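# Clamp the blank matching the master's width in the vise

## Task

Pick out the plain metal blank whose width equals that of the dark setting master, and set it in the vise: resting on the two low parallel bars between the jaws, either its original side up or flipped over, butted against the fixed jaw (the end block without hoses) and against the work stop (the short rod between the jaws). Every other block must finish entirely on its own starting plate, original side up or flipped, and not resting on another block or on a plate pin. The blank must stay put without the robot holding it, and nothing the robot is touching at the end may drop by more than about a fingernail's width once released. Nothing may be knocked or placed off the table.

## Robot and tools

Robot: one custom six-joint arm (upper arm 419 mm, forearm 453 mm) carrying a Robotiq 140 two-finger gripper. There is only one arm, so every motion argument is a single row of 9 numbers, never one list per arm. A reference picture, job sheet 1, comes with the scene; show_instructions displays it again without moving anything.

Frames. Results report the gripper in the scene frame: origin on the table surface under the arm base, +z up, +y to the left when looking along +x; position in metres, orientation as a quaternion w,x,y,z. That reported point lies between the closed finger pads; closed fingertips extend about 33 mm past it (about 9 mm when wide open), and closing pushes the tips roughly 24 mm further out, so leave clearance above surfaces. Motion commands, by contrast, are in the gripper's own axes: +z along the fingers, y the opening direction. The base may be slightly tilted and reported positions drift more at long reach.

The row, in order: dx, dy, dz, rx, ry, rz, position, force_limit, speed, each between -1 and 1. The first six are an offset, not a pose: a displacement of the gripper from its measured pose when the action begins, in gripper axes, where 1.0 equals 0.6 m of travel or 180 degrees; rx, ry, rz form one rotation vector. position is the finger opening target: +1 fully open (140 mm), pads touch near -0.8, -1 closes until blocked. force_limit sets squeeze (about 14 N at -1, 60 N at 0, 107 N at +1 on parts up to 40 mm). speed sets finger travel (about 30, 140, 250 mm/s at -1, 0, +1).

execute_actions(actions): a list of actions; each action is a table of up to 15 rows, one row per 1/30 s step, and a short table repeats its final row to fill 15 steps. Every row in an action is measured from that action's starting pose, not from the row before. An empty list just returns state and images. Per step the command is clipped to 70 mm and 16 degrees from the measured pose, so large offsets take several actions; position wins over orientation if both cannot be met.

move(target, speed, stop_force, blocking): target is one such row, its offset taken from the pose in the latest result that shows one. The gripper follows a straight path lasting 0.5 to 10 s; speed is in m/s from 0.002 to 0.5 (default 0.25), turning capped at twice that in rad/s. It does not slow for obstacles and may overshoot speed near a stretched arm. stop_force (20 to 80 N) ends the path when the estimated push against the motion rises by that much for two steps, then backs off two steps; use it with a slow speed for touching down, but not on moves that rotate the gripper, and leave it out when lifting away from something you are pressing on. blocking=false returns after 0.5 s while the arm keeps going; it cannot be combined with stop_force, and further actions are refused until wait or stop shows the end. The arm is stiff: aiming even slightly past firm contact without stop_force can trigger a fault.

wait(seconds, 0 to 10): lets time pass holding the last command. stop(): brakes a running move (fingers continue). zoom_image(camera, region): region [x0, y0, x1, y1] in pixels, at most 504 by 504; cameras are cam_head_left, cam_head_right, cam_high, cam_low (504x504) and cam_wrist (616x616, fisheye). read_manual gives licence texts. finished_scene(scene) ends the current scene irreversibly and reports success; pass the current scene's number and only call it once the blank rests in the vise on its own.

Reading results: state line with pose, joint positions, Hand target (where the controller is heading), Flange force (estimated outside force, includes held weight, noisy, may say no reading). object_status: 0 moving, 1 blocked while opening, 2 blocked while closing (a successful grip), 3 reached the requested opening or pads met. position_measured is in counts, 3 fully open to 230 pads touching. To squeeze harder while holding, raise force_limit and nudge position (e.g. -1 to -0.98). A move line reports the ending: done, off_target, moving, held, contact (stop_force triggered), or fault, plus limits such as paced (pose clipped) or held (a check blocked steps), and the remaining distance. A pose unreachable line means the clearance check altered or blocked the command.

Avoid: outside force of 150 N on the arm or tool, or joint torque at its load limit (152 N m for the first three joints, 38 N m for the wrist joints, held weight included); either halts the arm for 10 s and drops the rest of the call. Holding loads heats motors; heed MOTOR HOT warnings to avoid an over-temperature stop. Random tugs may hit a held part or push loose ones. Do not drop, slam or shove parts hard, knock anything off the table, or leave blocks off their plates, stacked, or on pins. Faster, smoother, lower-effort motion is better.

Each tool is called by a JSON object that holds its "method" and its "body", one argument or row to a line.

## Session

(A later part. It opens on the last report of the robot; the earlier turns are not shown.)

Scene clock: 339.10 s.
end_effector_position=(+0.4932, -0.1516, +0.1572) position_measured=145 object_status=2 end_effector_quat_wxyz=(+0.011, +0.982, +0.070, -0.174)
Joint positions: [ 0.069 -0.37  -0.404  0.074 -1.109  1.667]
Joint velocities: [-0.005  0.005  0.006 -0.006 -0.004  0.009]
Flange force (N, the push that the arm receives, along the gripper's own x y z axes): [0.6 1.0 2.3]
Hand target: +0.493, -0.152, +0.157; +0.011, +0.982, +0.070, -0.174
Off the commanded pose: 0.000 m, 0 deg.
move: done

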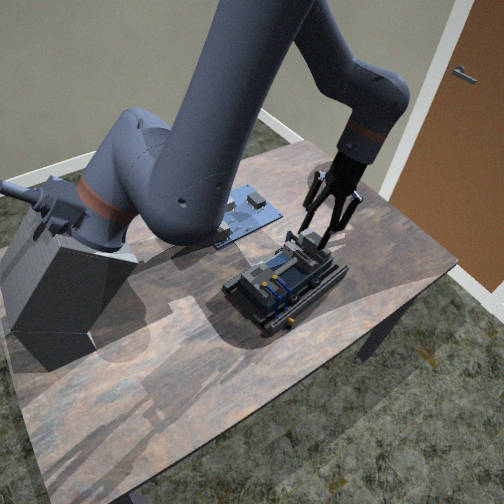

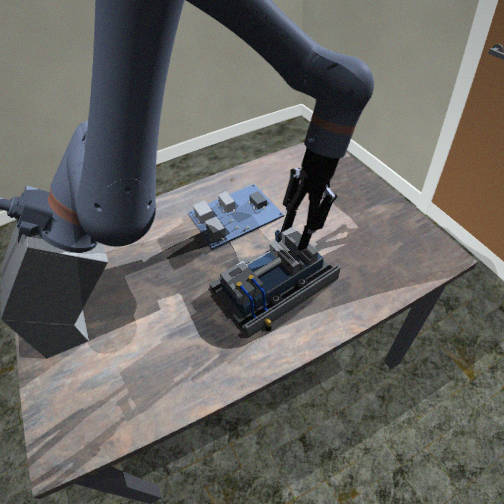

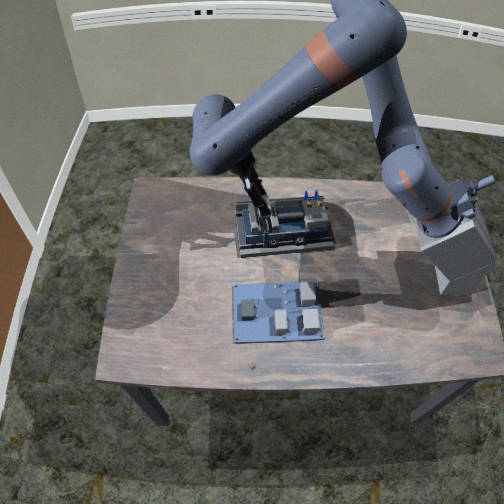

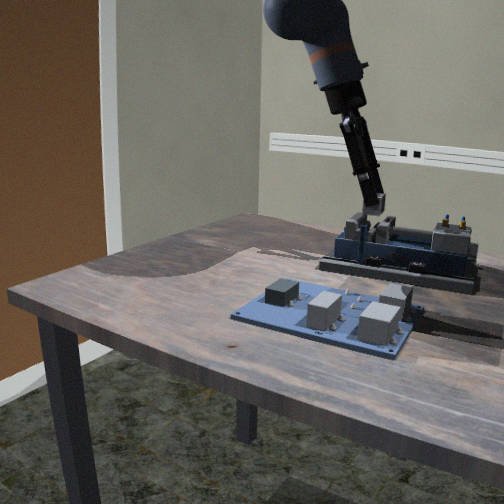

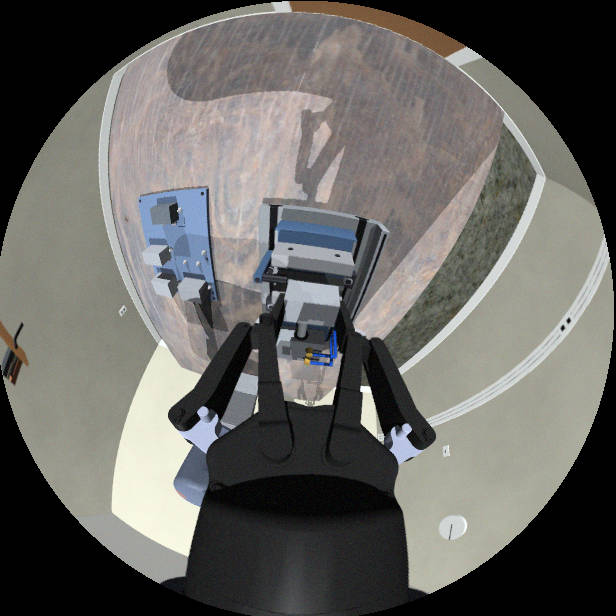

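{"method": "execute_actions", "body": {
  "actions": []
}}

{"method": "zoom_image", "body": {
  "camera": "cam_wrist",
  "region": [250, 235, 370, 335]
}}

{"method": "zoom_image", "body": {
  "camera": "cam_low",
  "region": [330, 170, 430, 270]
}}

Scene clock: 342.50 s.
end_effector_position=(+0.4932, -0.1516, +0.1572) position_measured=145 object_status=2 end_effector_quat_wxyz=(+0.011, +0.982, +0.070, -0.174)
Joint positions: [ 0.068 -0.37  -0.404  0.074 -1.109  1.668]
Joint velocities: [ 0.     0.001 -0.     0.002 -0.001 -0.   ]
Flange force (N, the push that the arm receives, along the gripper's own x y z axes): [-3.3 -2.5 2.7]
Hand target: +0.493, -0.152, +0.157; +0.011, +0.982, +0.070, -0.174
Off the commanded pose: 0.000 m, 0 deg.

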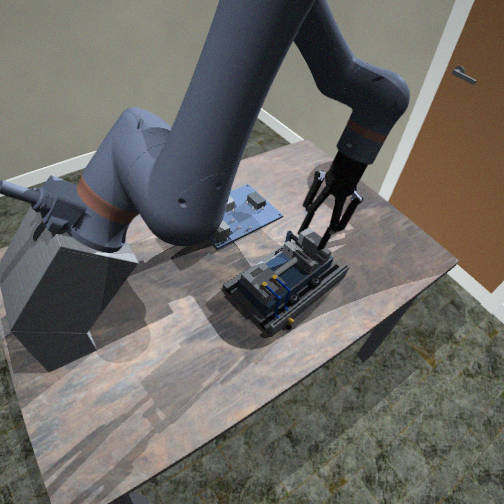

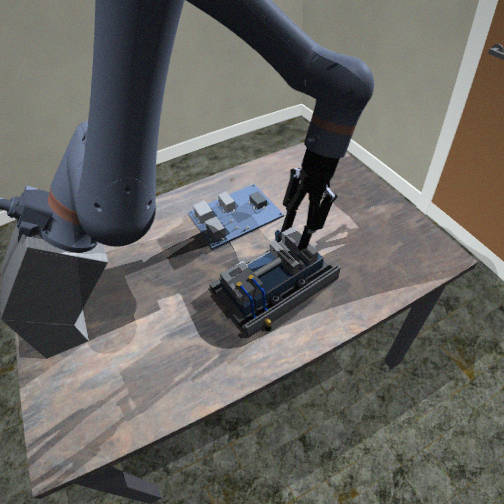

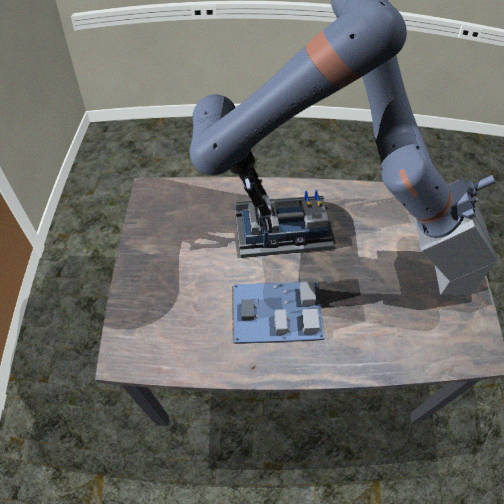

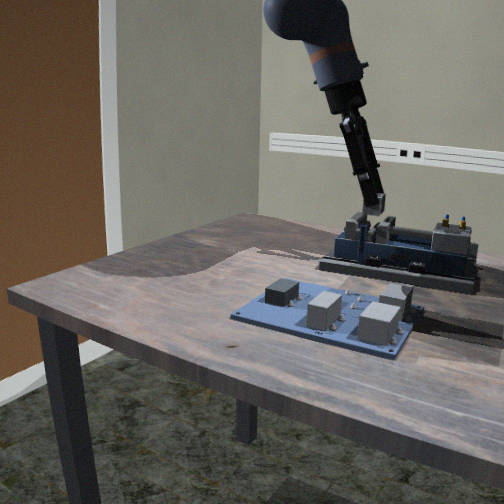

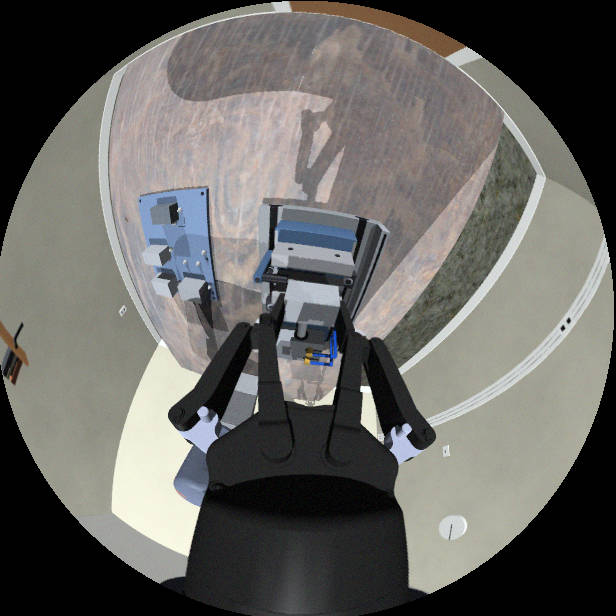

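Region (250, 235, 370, 335) of cam_wrist's 616x616 image, scaled by 4.200, with more detail than that image has.

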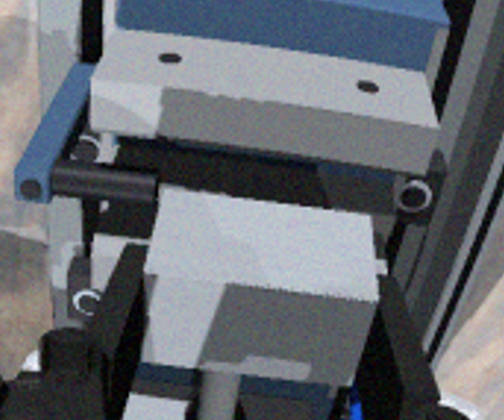

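Region (330, 170, 430, 270) of cam_low's 504x504 image, scaled by 5.040, with more detail than that image has.

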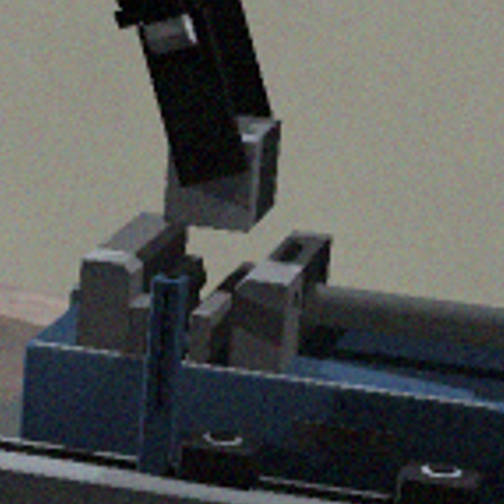

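{"method": "zoom_image", "body": {
  "camera": "cam_wrist",
  "region": [255, 245, 315, 305]
}}

{"method": "zoom_image", "body": {
  "camera": "cam_wrist",
  "region": [305, 252, 365, 312]
}}

Region (255, 245, 315, 305) of cam_wrist's 616x616 image, scaled by 8.400, with more detail than that image has.

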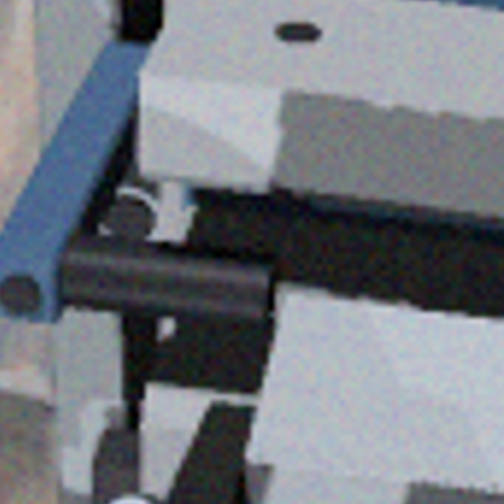

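Region (305, 252, 365, 312) of cam_wrist's 616x616 image, scaled by 8.400, with more detail than that image has.

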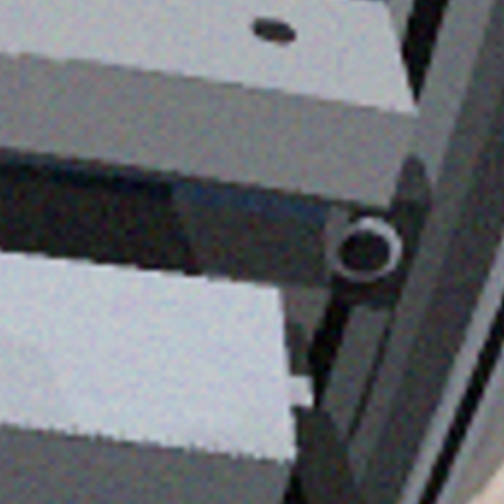

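{"method": "move", "body": {
  "target": [0.01092, -0.00333, 0.01199, 0, 0, 0, -1, 0.3, -0.6],
  "speed": 0.05
}}

Scene clock: 430.43 s.
end_effector_position=(+0.4966, -0.1491, +0.1483) position_measured=145 object_status=2 end_effector_quat_wxyz=(+0.011, +0.982, +0.070, -0.174)
Joint positions: [ 0.076 -0.35  -0.4    0.078 -1.093  1.658]
Joint velocities: [ 0.     0.003  0.     0.     0.002 -0.001]
Flange force (N, the push that the arm receives, along the gripper's own x y z axes): [-0.1 0.6 3.8]
Hand target: +0.497, -0.149, +0.148; +0.011, +0.982, +0.070, -0.174
Off the commanded pose: 0.000 m, 0 deg.
move: done

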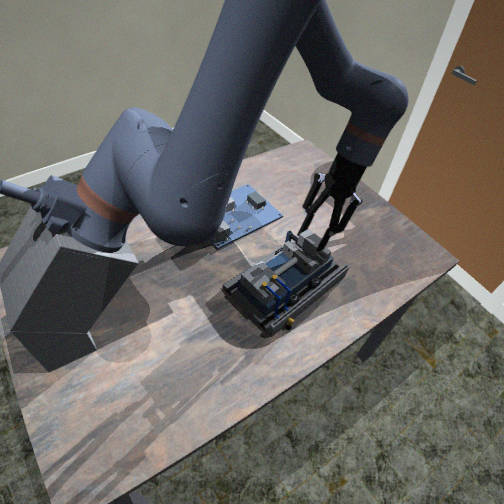

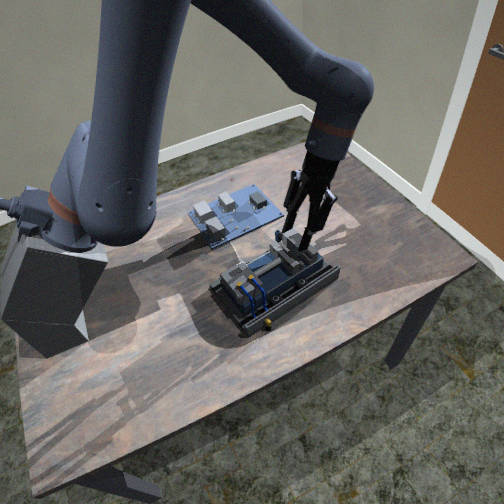

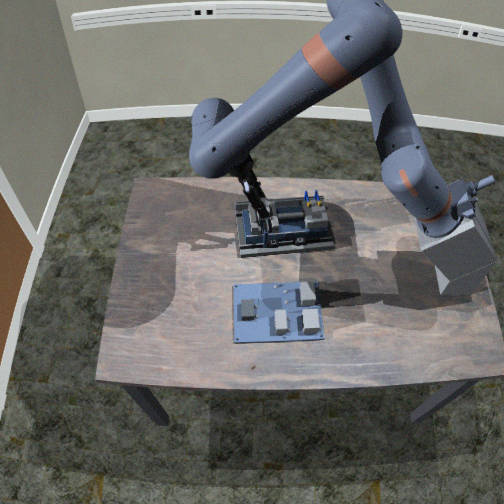

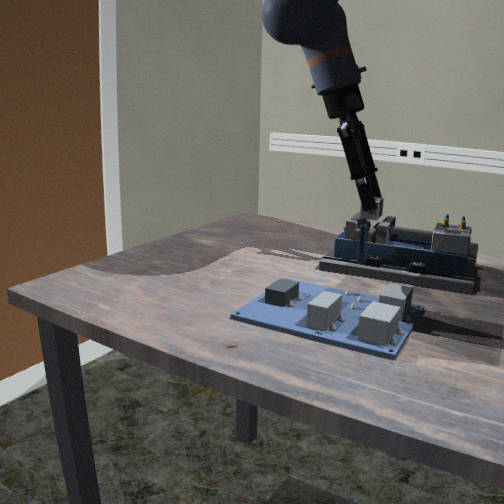

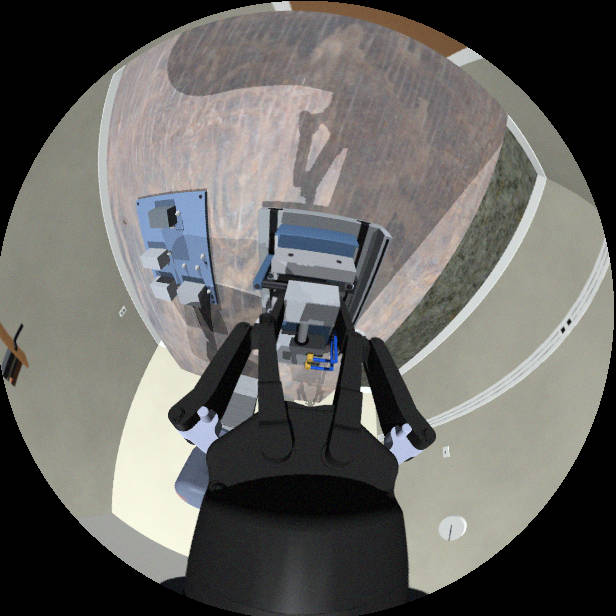

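{"method": "zoom_image", "body": {
  "camera": "cam_wrist",
  "region": [255, 250, 315, 310]
}}

{"method": "zoom_image", "body": {
  "camera": "cam_wrist",
  "region": [305, 257, 365, 317]
}}

Region (255, 250, 315, 310) of cam_wrist's 616x616 image, scaled by 8.400, with more detail than that image has.

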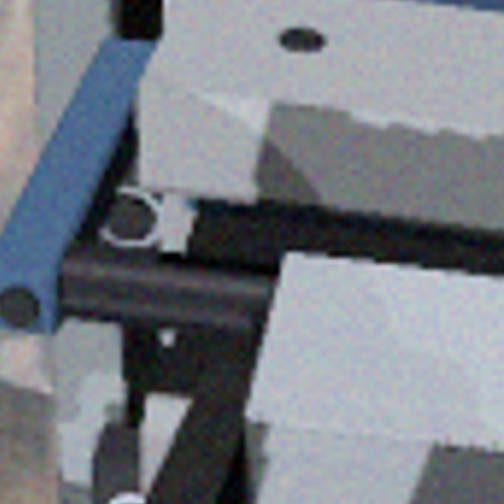

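Region (305, 257, 365, 317) of cam_wrist's 616x616 image, scaled by 8.400, with more detail than that image has.

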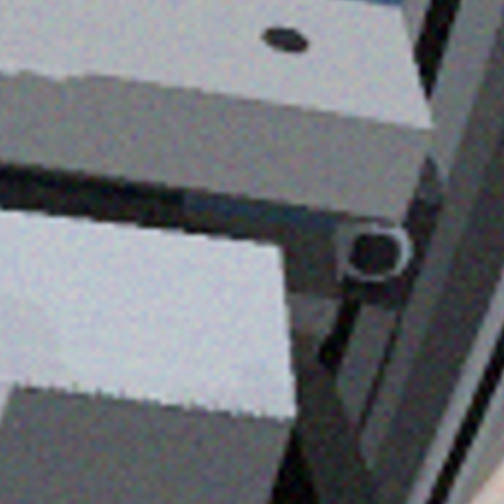

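{"method": "move", "body": {
  "target": [0.01125, -0.00167, 0.02605, 0, 0, 0, -1, 0.3, -0.6],
  "speed": 0.04
}}

Scene clock: 449.47 s.
end_effector_position=(+0.4974, -0.1480, +0.1314) position_measured=145 object_status=2 end_effector_quat_wxyz=(+0.011, +0.982, +0.070, -0.174)
Joint positions: [ 0.078 -0.317 -0.404  0.08  -1.057  1.652]
Joint velocities: [ 0.001  0.002 -0.    -0.     0.001 -0.   ]
Flange force (N, the push that the arm receives, along the gripper's own x y z axes): [-6.8 -7.2 2.1]
Hand target: +0.497, -0.148, +0.131; +0.011, +0.982, +0.070, -0.174
Off the commanded pose: 0.000 m, 0 deg.
move: done

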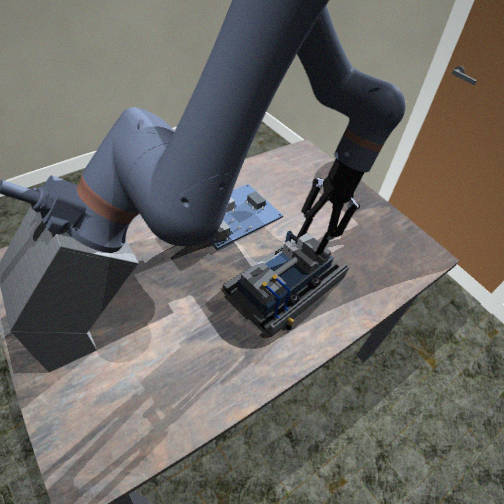

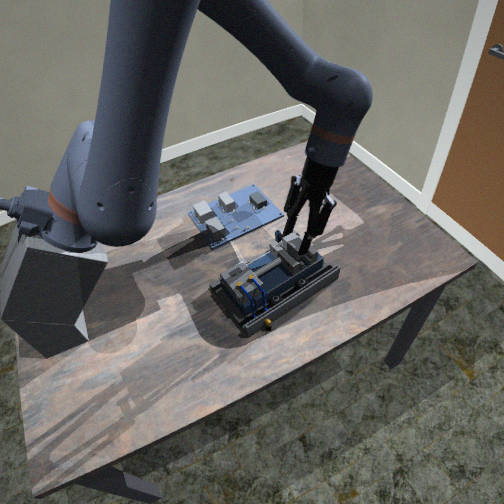

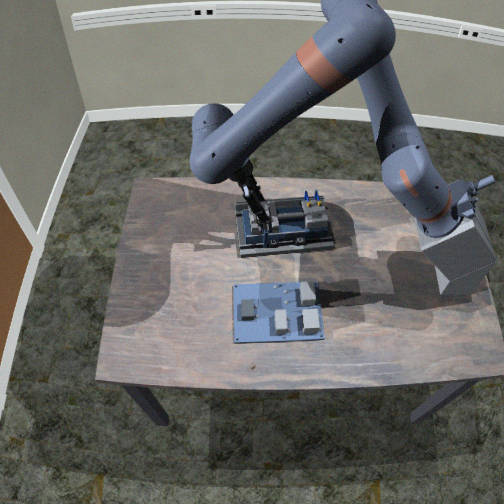

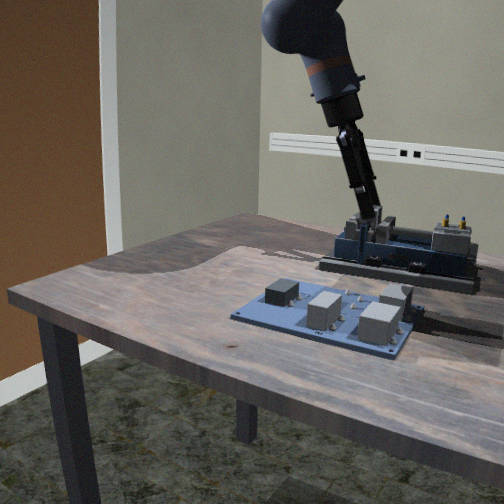

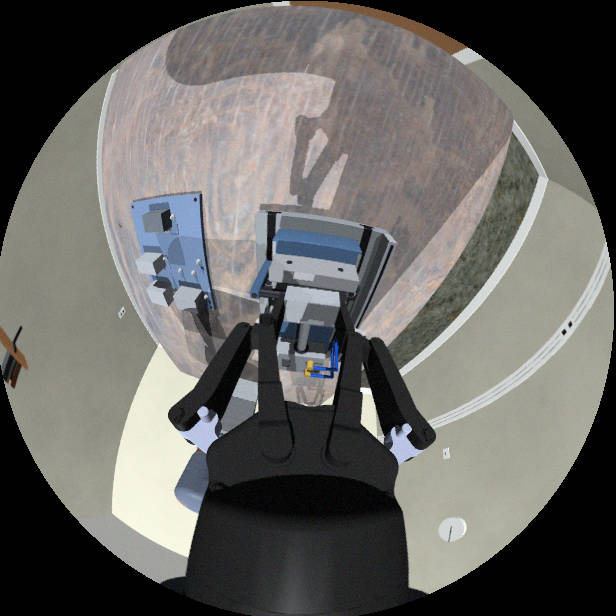

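{"method": "execute_actions", "body": {
  "actions": []
}}

{"method": "zoom_image", "body": {
  "camera": "cam_wrist",
  "region": [250, 255, 370, 335]
}}

{"method": "zoom_image", "body": {
  "camera": "cam_low",
  "region": [335, 185, 415, 265]
}}

Scene clock: 456.97 s.
end_effector_position=(+0.4974, -0.1480, +0.1313) position_measured=145 object_status=2 end_effector_quat_wxyz=(+0.011, +0.982, +0.070, -0.174)
Joint positions: [ 0.078 -0.317 -0.404  0.08  -1.057  1.652]
Joint velocities: [ 0.     0.002 -0.    -0.001  0.    -0.   ]
Flange force (N, the push that the arm receives, along the gripper's own x y z axes): [-1.8 -2.3 4.0]
Hand target: +0.497, -0.148, +0.131; +0.011, +0.982, +0.070, -0.174
Off the commanded pose: 0.000 m, 0 deg.

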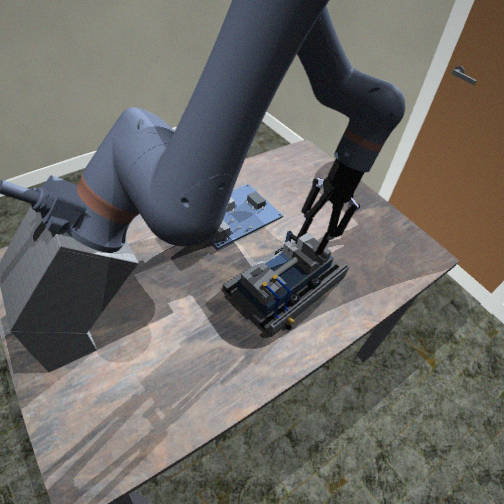

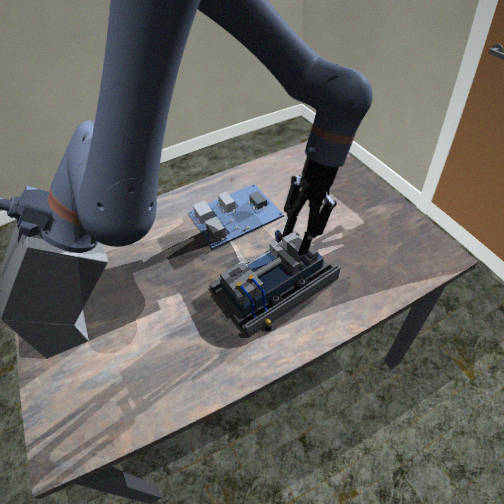

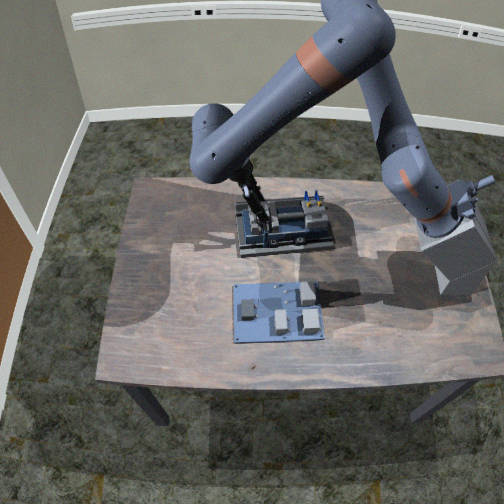

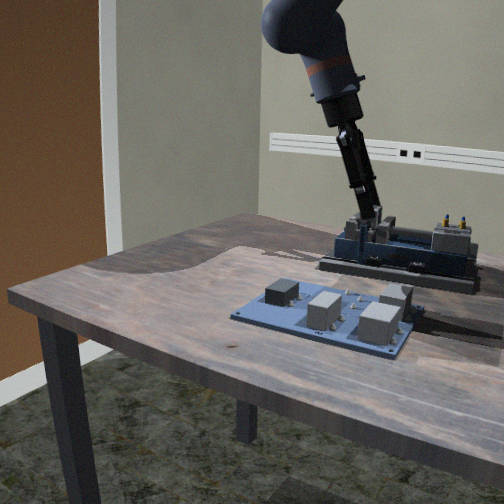

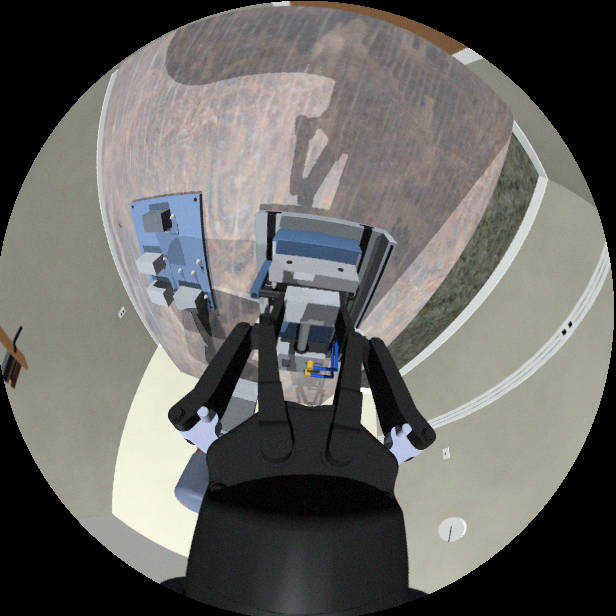

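Region (250, 255, 370, 335) of cam_wrist's 616x616 image, scaled by 4.200, with more detail than that image has.

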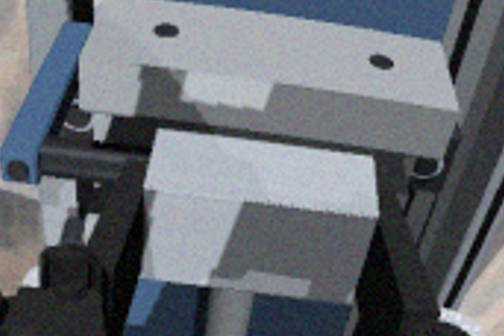

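Region (335, 185, 415, 265) of cam_low's 504x504 image, scaled by 6.300, with more detail than that image has.

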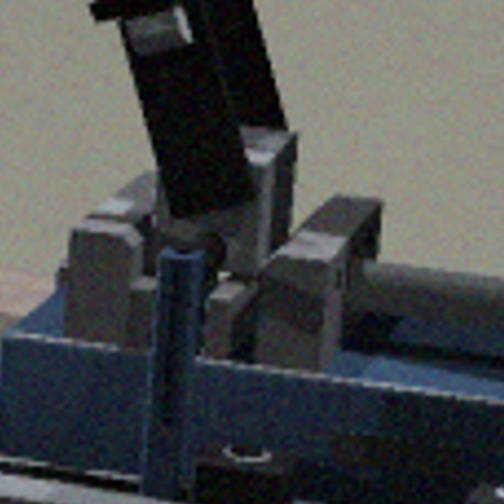

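{"method": "move", "body": {
  "target": [0.00627, 0, -0.00228, 0, 0, 0, -1, 0.3, -0.6],
  "speed": 0.004,
  "stop_force": 20
}}

Scene clock: 461.67 s.
end_effector_position=(+0.4984, -0.1477, +0.1312) position_measured=145 object_status=2 end_effector_quat_wxyz=(+0.011, +0.982, +0.070, -0.174)
Joint positions: [ 0.078 -0.315 -0.4    0.081 -1.059  1.652]
Joint velocities: [ 0.     0.    -0.005 -0.002  0.004  0.   ]
Flange force (N, the push that the arm receives, along the gripper's own x y z axes): [-26.1 -3.7 3.6]
Hand target: +0.498, -0.148, +0.131; +0.011, +0.982, +0.070, -0.174
Off the commanded pose: 0.003 m, 0 deg.
move: contact

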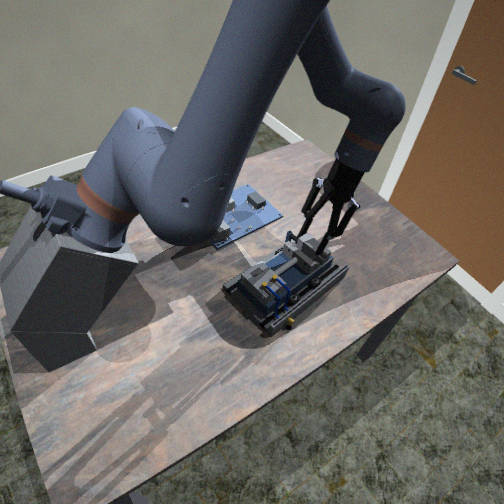

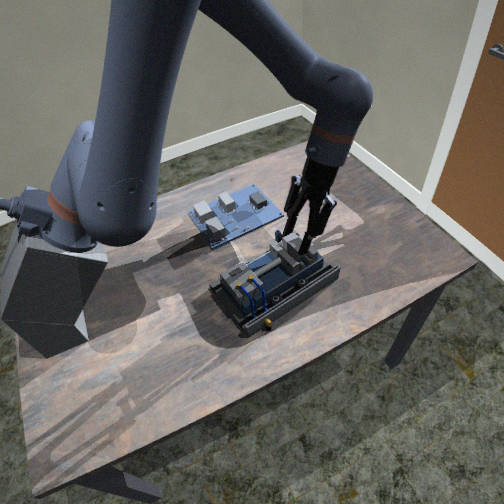

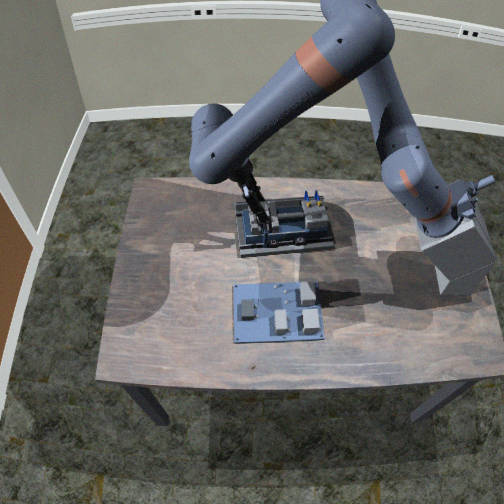

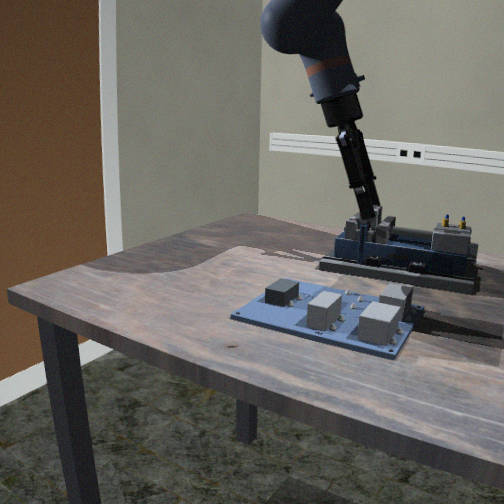

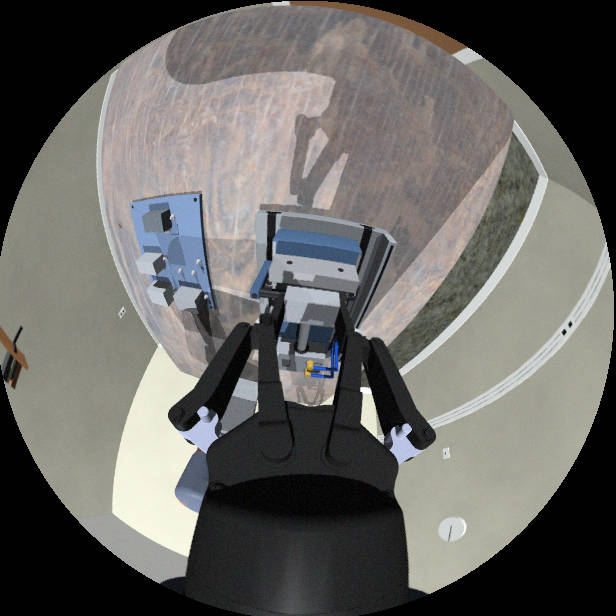

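{"method": "move", "body": {
  "target": [-0.00188, -0.00667, 0.00068, 0, 0, 0, -1, 0.3, -0.6],
  "speed": 0.004,
  "stop_force": 20
}}

Scene clock: 477.70 s.
end_effector_position=(+0.4974, -0.1455, +0.1313) position_measured=145 object_status=2 end_effector_quat_wxyz=(+0.011, +0.982, +0.070, -0.174)
Joint positions: [ 0.086 -0.319 -0.407  0.085 -1.058  1.643]
Joint velocities: [-0.005  0.     0.004  0.001 -0.     0.008]
Flange force (N, the push that the arm receives, along the gripper's own x y z axes): [-7.4 24.8 17.3]
Hand target: +0.497, -0.146, +0.131; +0.011, +0.982, +0.070, -0.174
Off the commanded pose: 0.002 m, 0 deg.
move: contact

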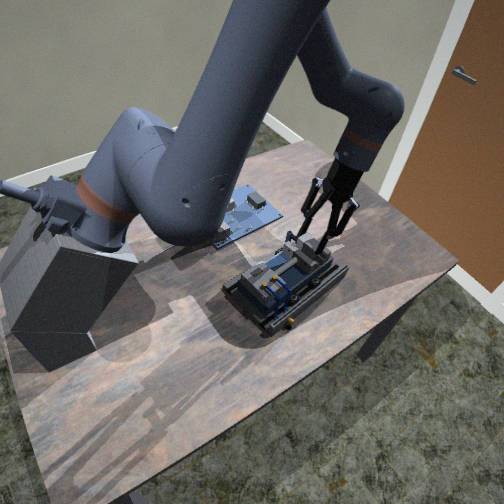

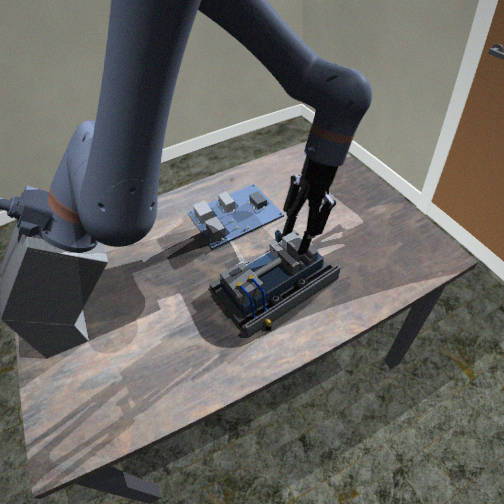

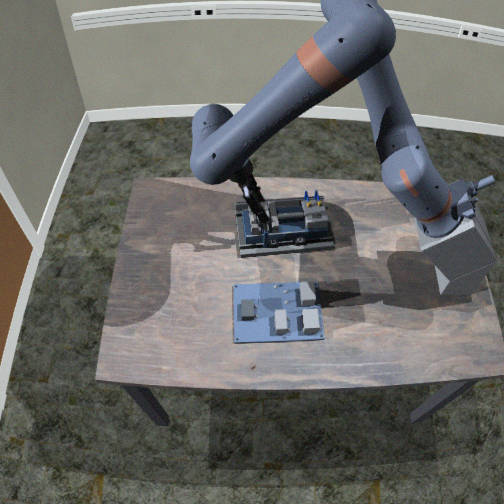

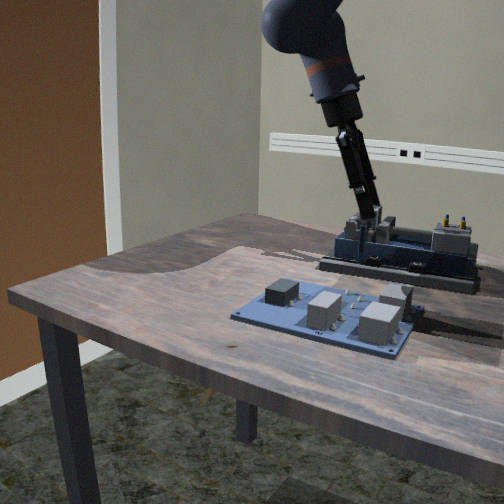

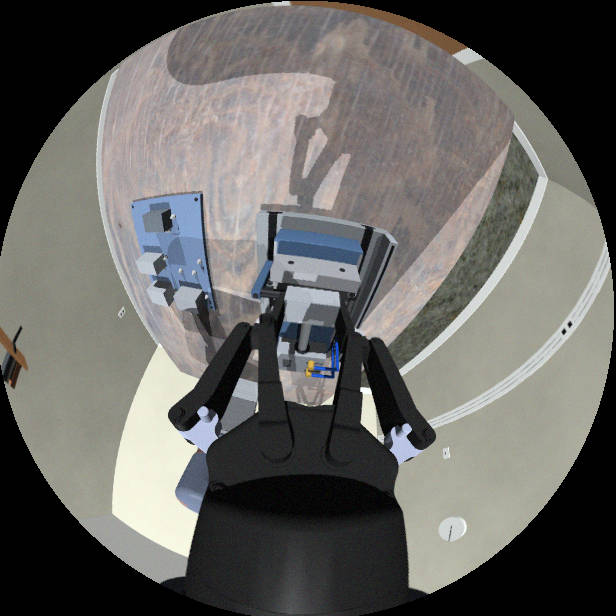

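{"method": "execute_actions", "body": {
  "actions": []
}}

Scene clock: 486.27 s.
end_effector_position=(+0.4974, -0.1456, +0.1313) position_measured=145 object_status=2 end_effector_quat_wxyz=(+0.011, +0.982, +0.070, -0.174)
Joint positions: [ 0.085 -0.319 -0.406  0.084 -1.058  1.644]
Joint velocities: [ 0.     0.001 -0.    -0.001 -0.001  0.   ]
Flange force (N, the push that the arm receives, along the gripper's own x y z axes): [-7.3 21.2 3.7]
Hand target: +0.497, -0.146, +0.131; +0.011, +0.982, +0.070, -0.174
Off the commanded pose: 0.002 m, 0 deg.

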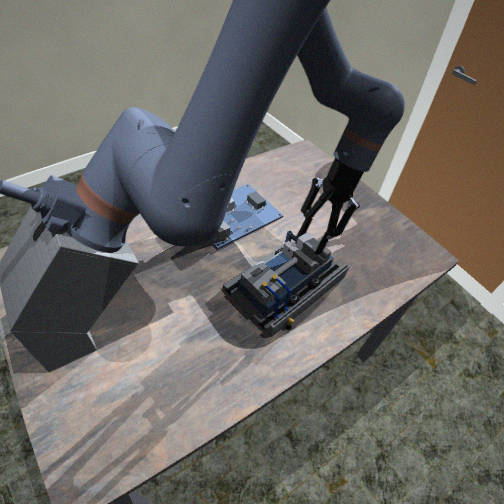

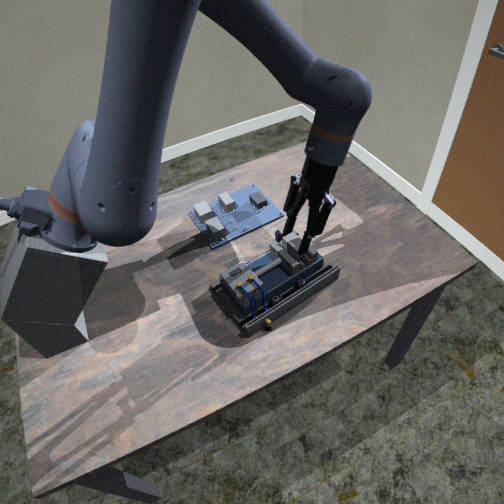

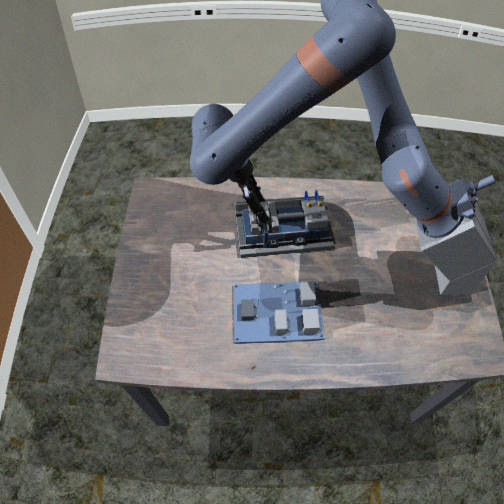

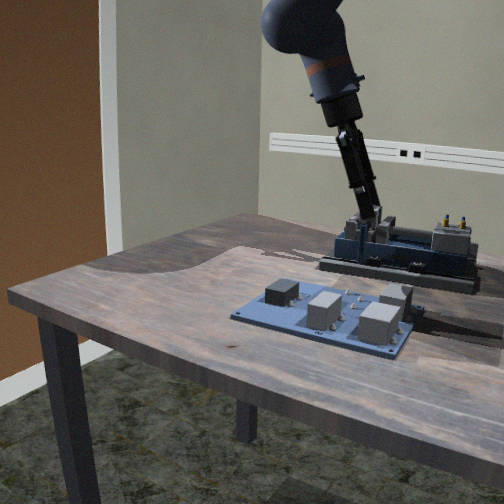

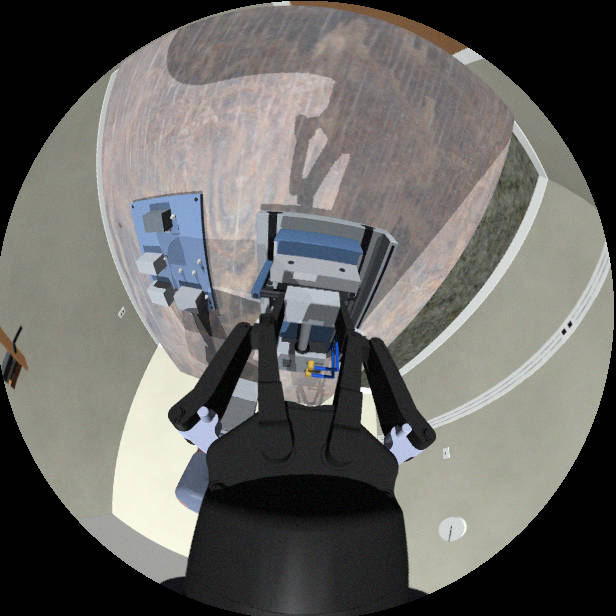

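{"method": "move", "body": {
  "target": [0.00313, 0.0015, 0.00862, 0, 0, 0, -1, 0.3, -0.6],
  "speed": 0.004,
  "stop_force": 20
}}

Scene clock: 501.17 s.
end_effector_position=(+0.4973, -0.1462, +0.1278) position_measured=145 object_status=2 end_effector_quat_wxyz=(+0.011, +0.982, +0.070, -0.174)
Joint positions: [ 0.083 -0.312 -0.406  0.084 -1.051  1.645]
Joint velocities: [ 0.    -0.001  0.     0.001 -0.005  0.   ]
Flange force (N, the push that the arm receives, along the gripper's own x y z axes): [-23.3 -6.0 -39.6]
Hand target: +0.497, -0.146, +0.128; +0.011, +0.982, +0.070, -0.174
Off the commanded pose: 0.002 m, 0 deg.
move: contact

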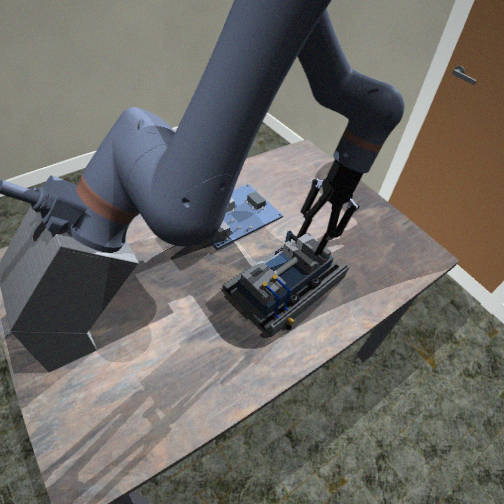

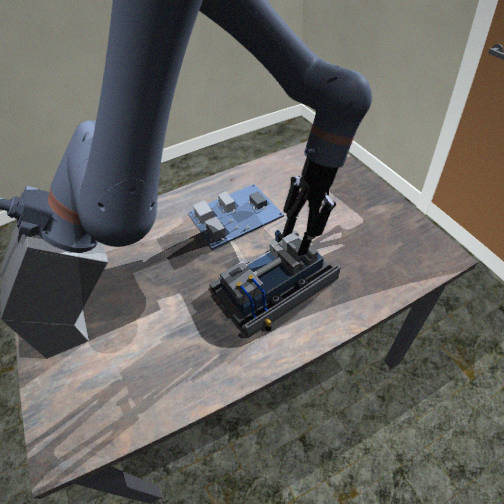

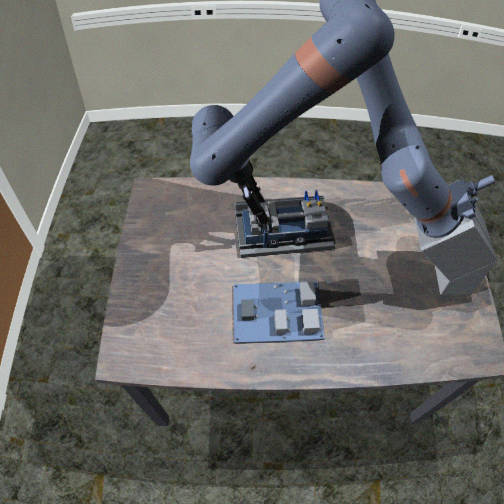

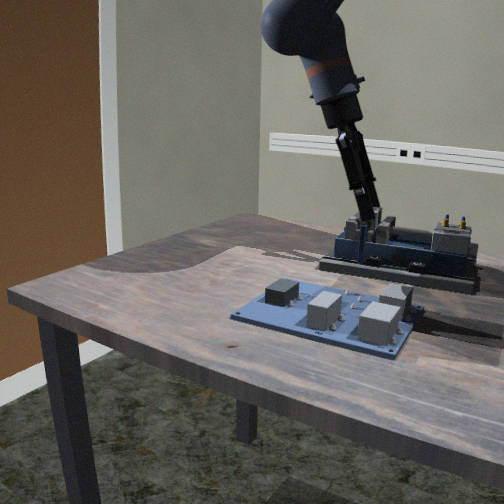

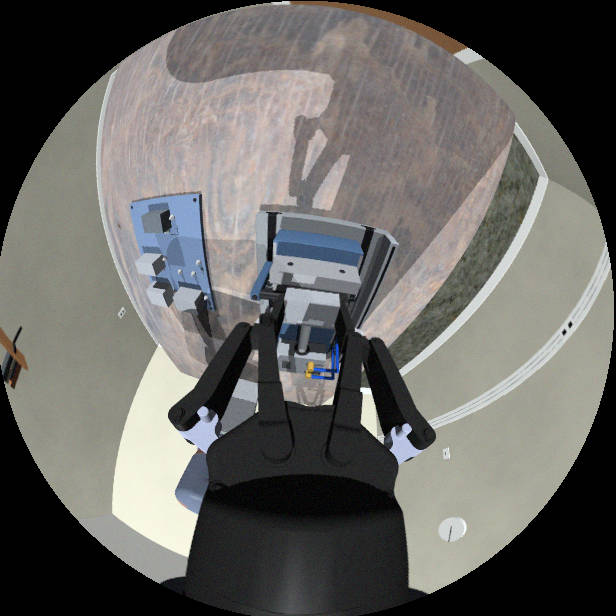

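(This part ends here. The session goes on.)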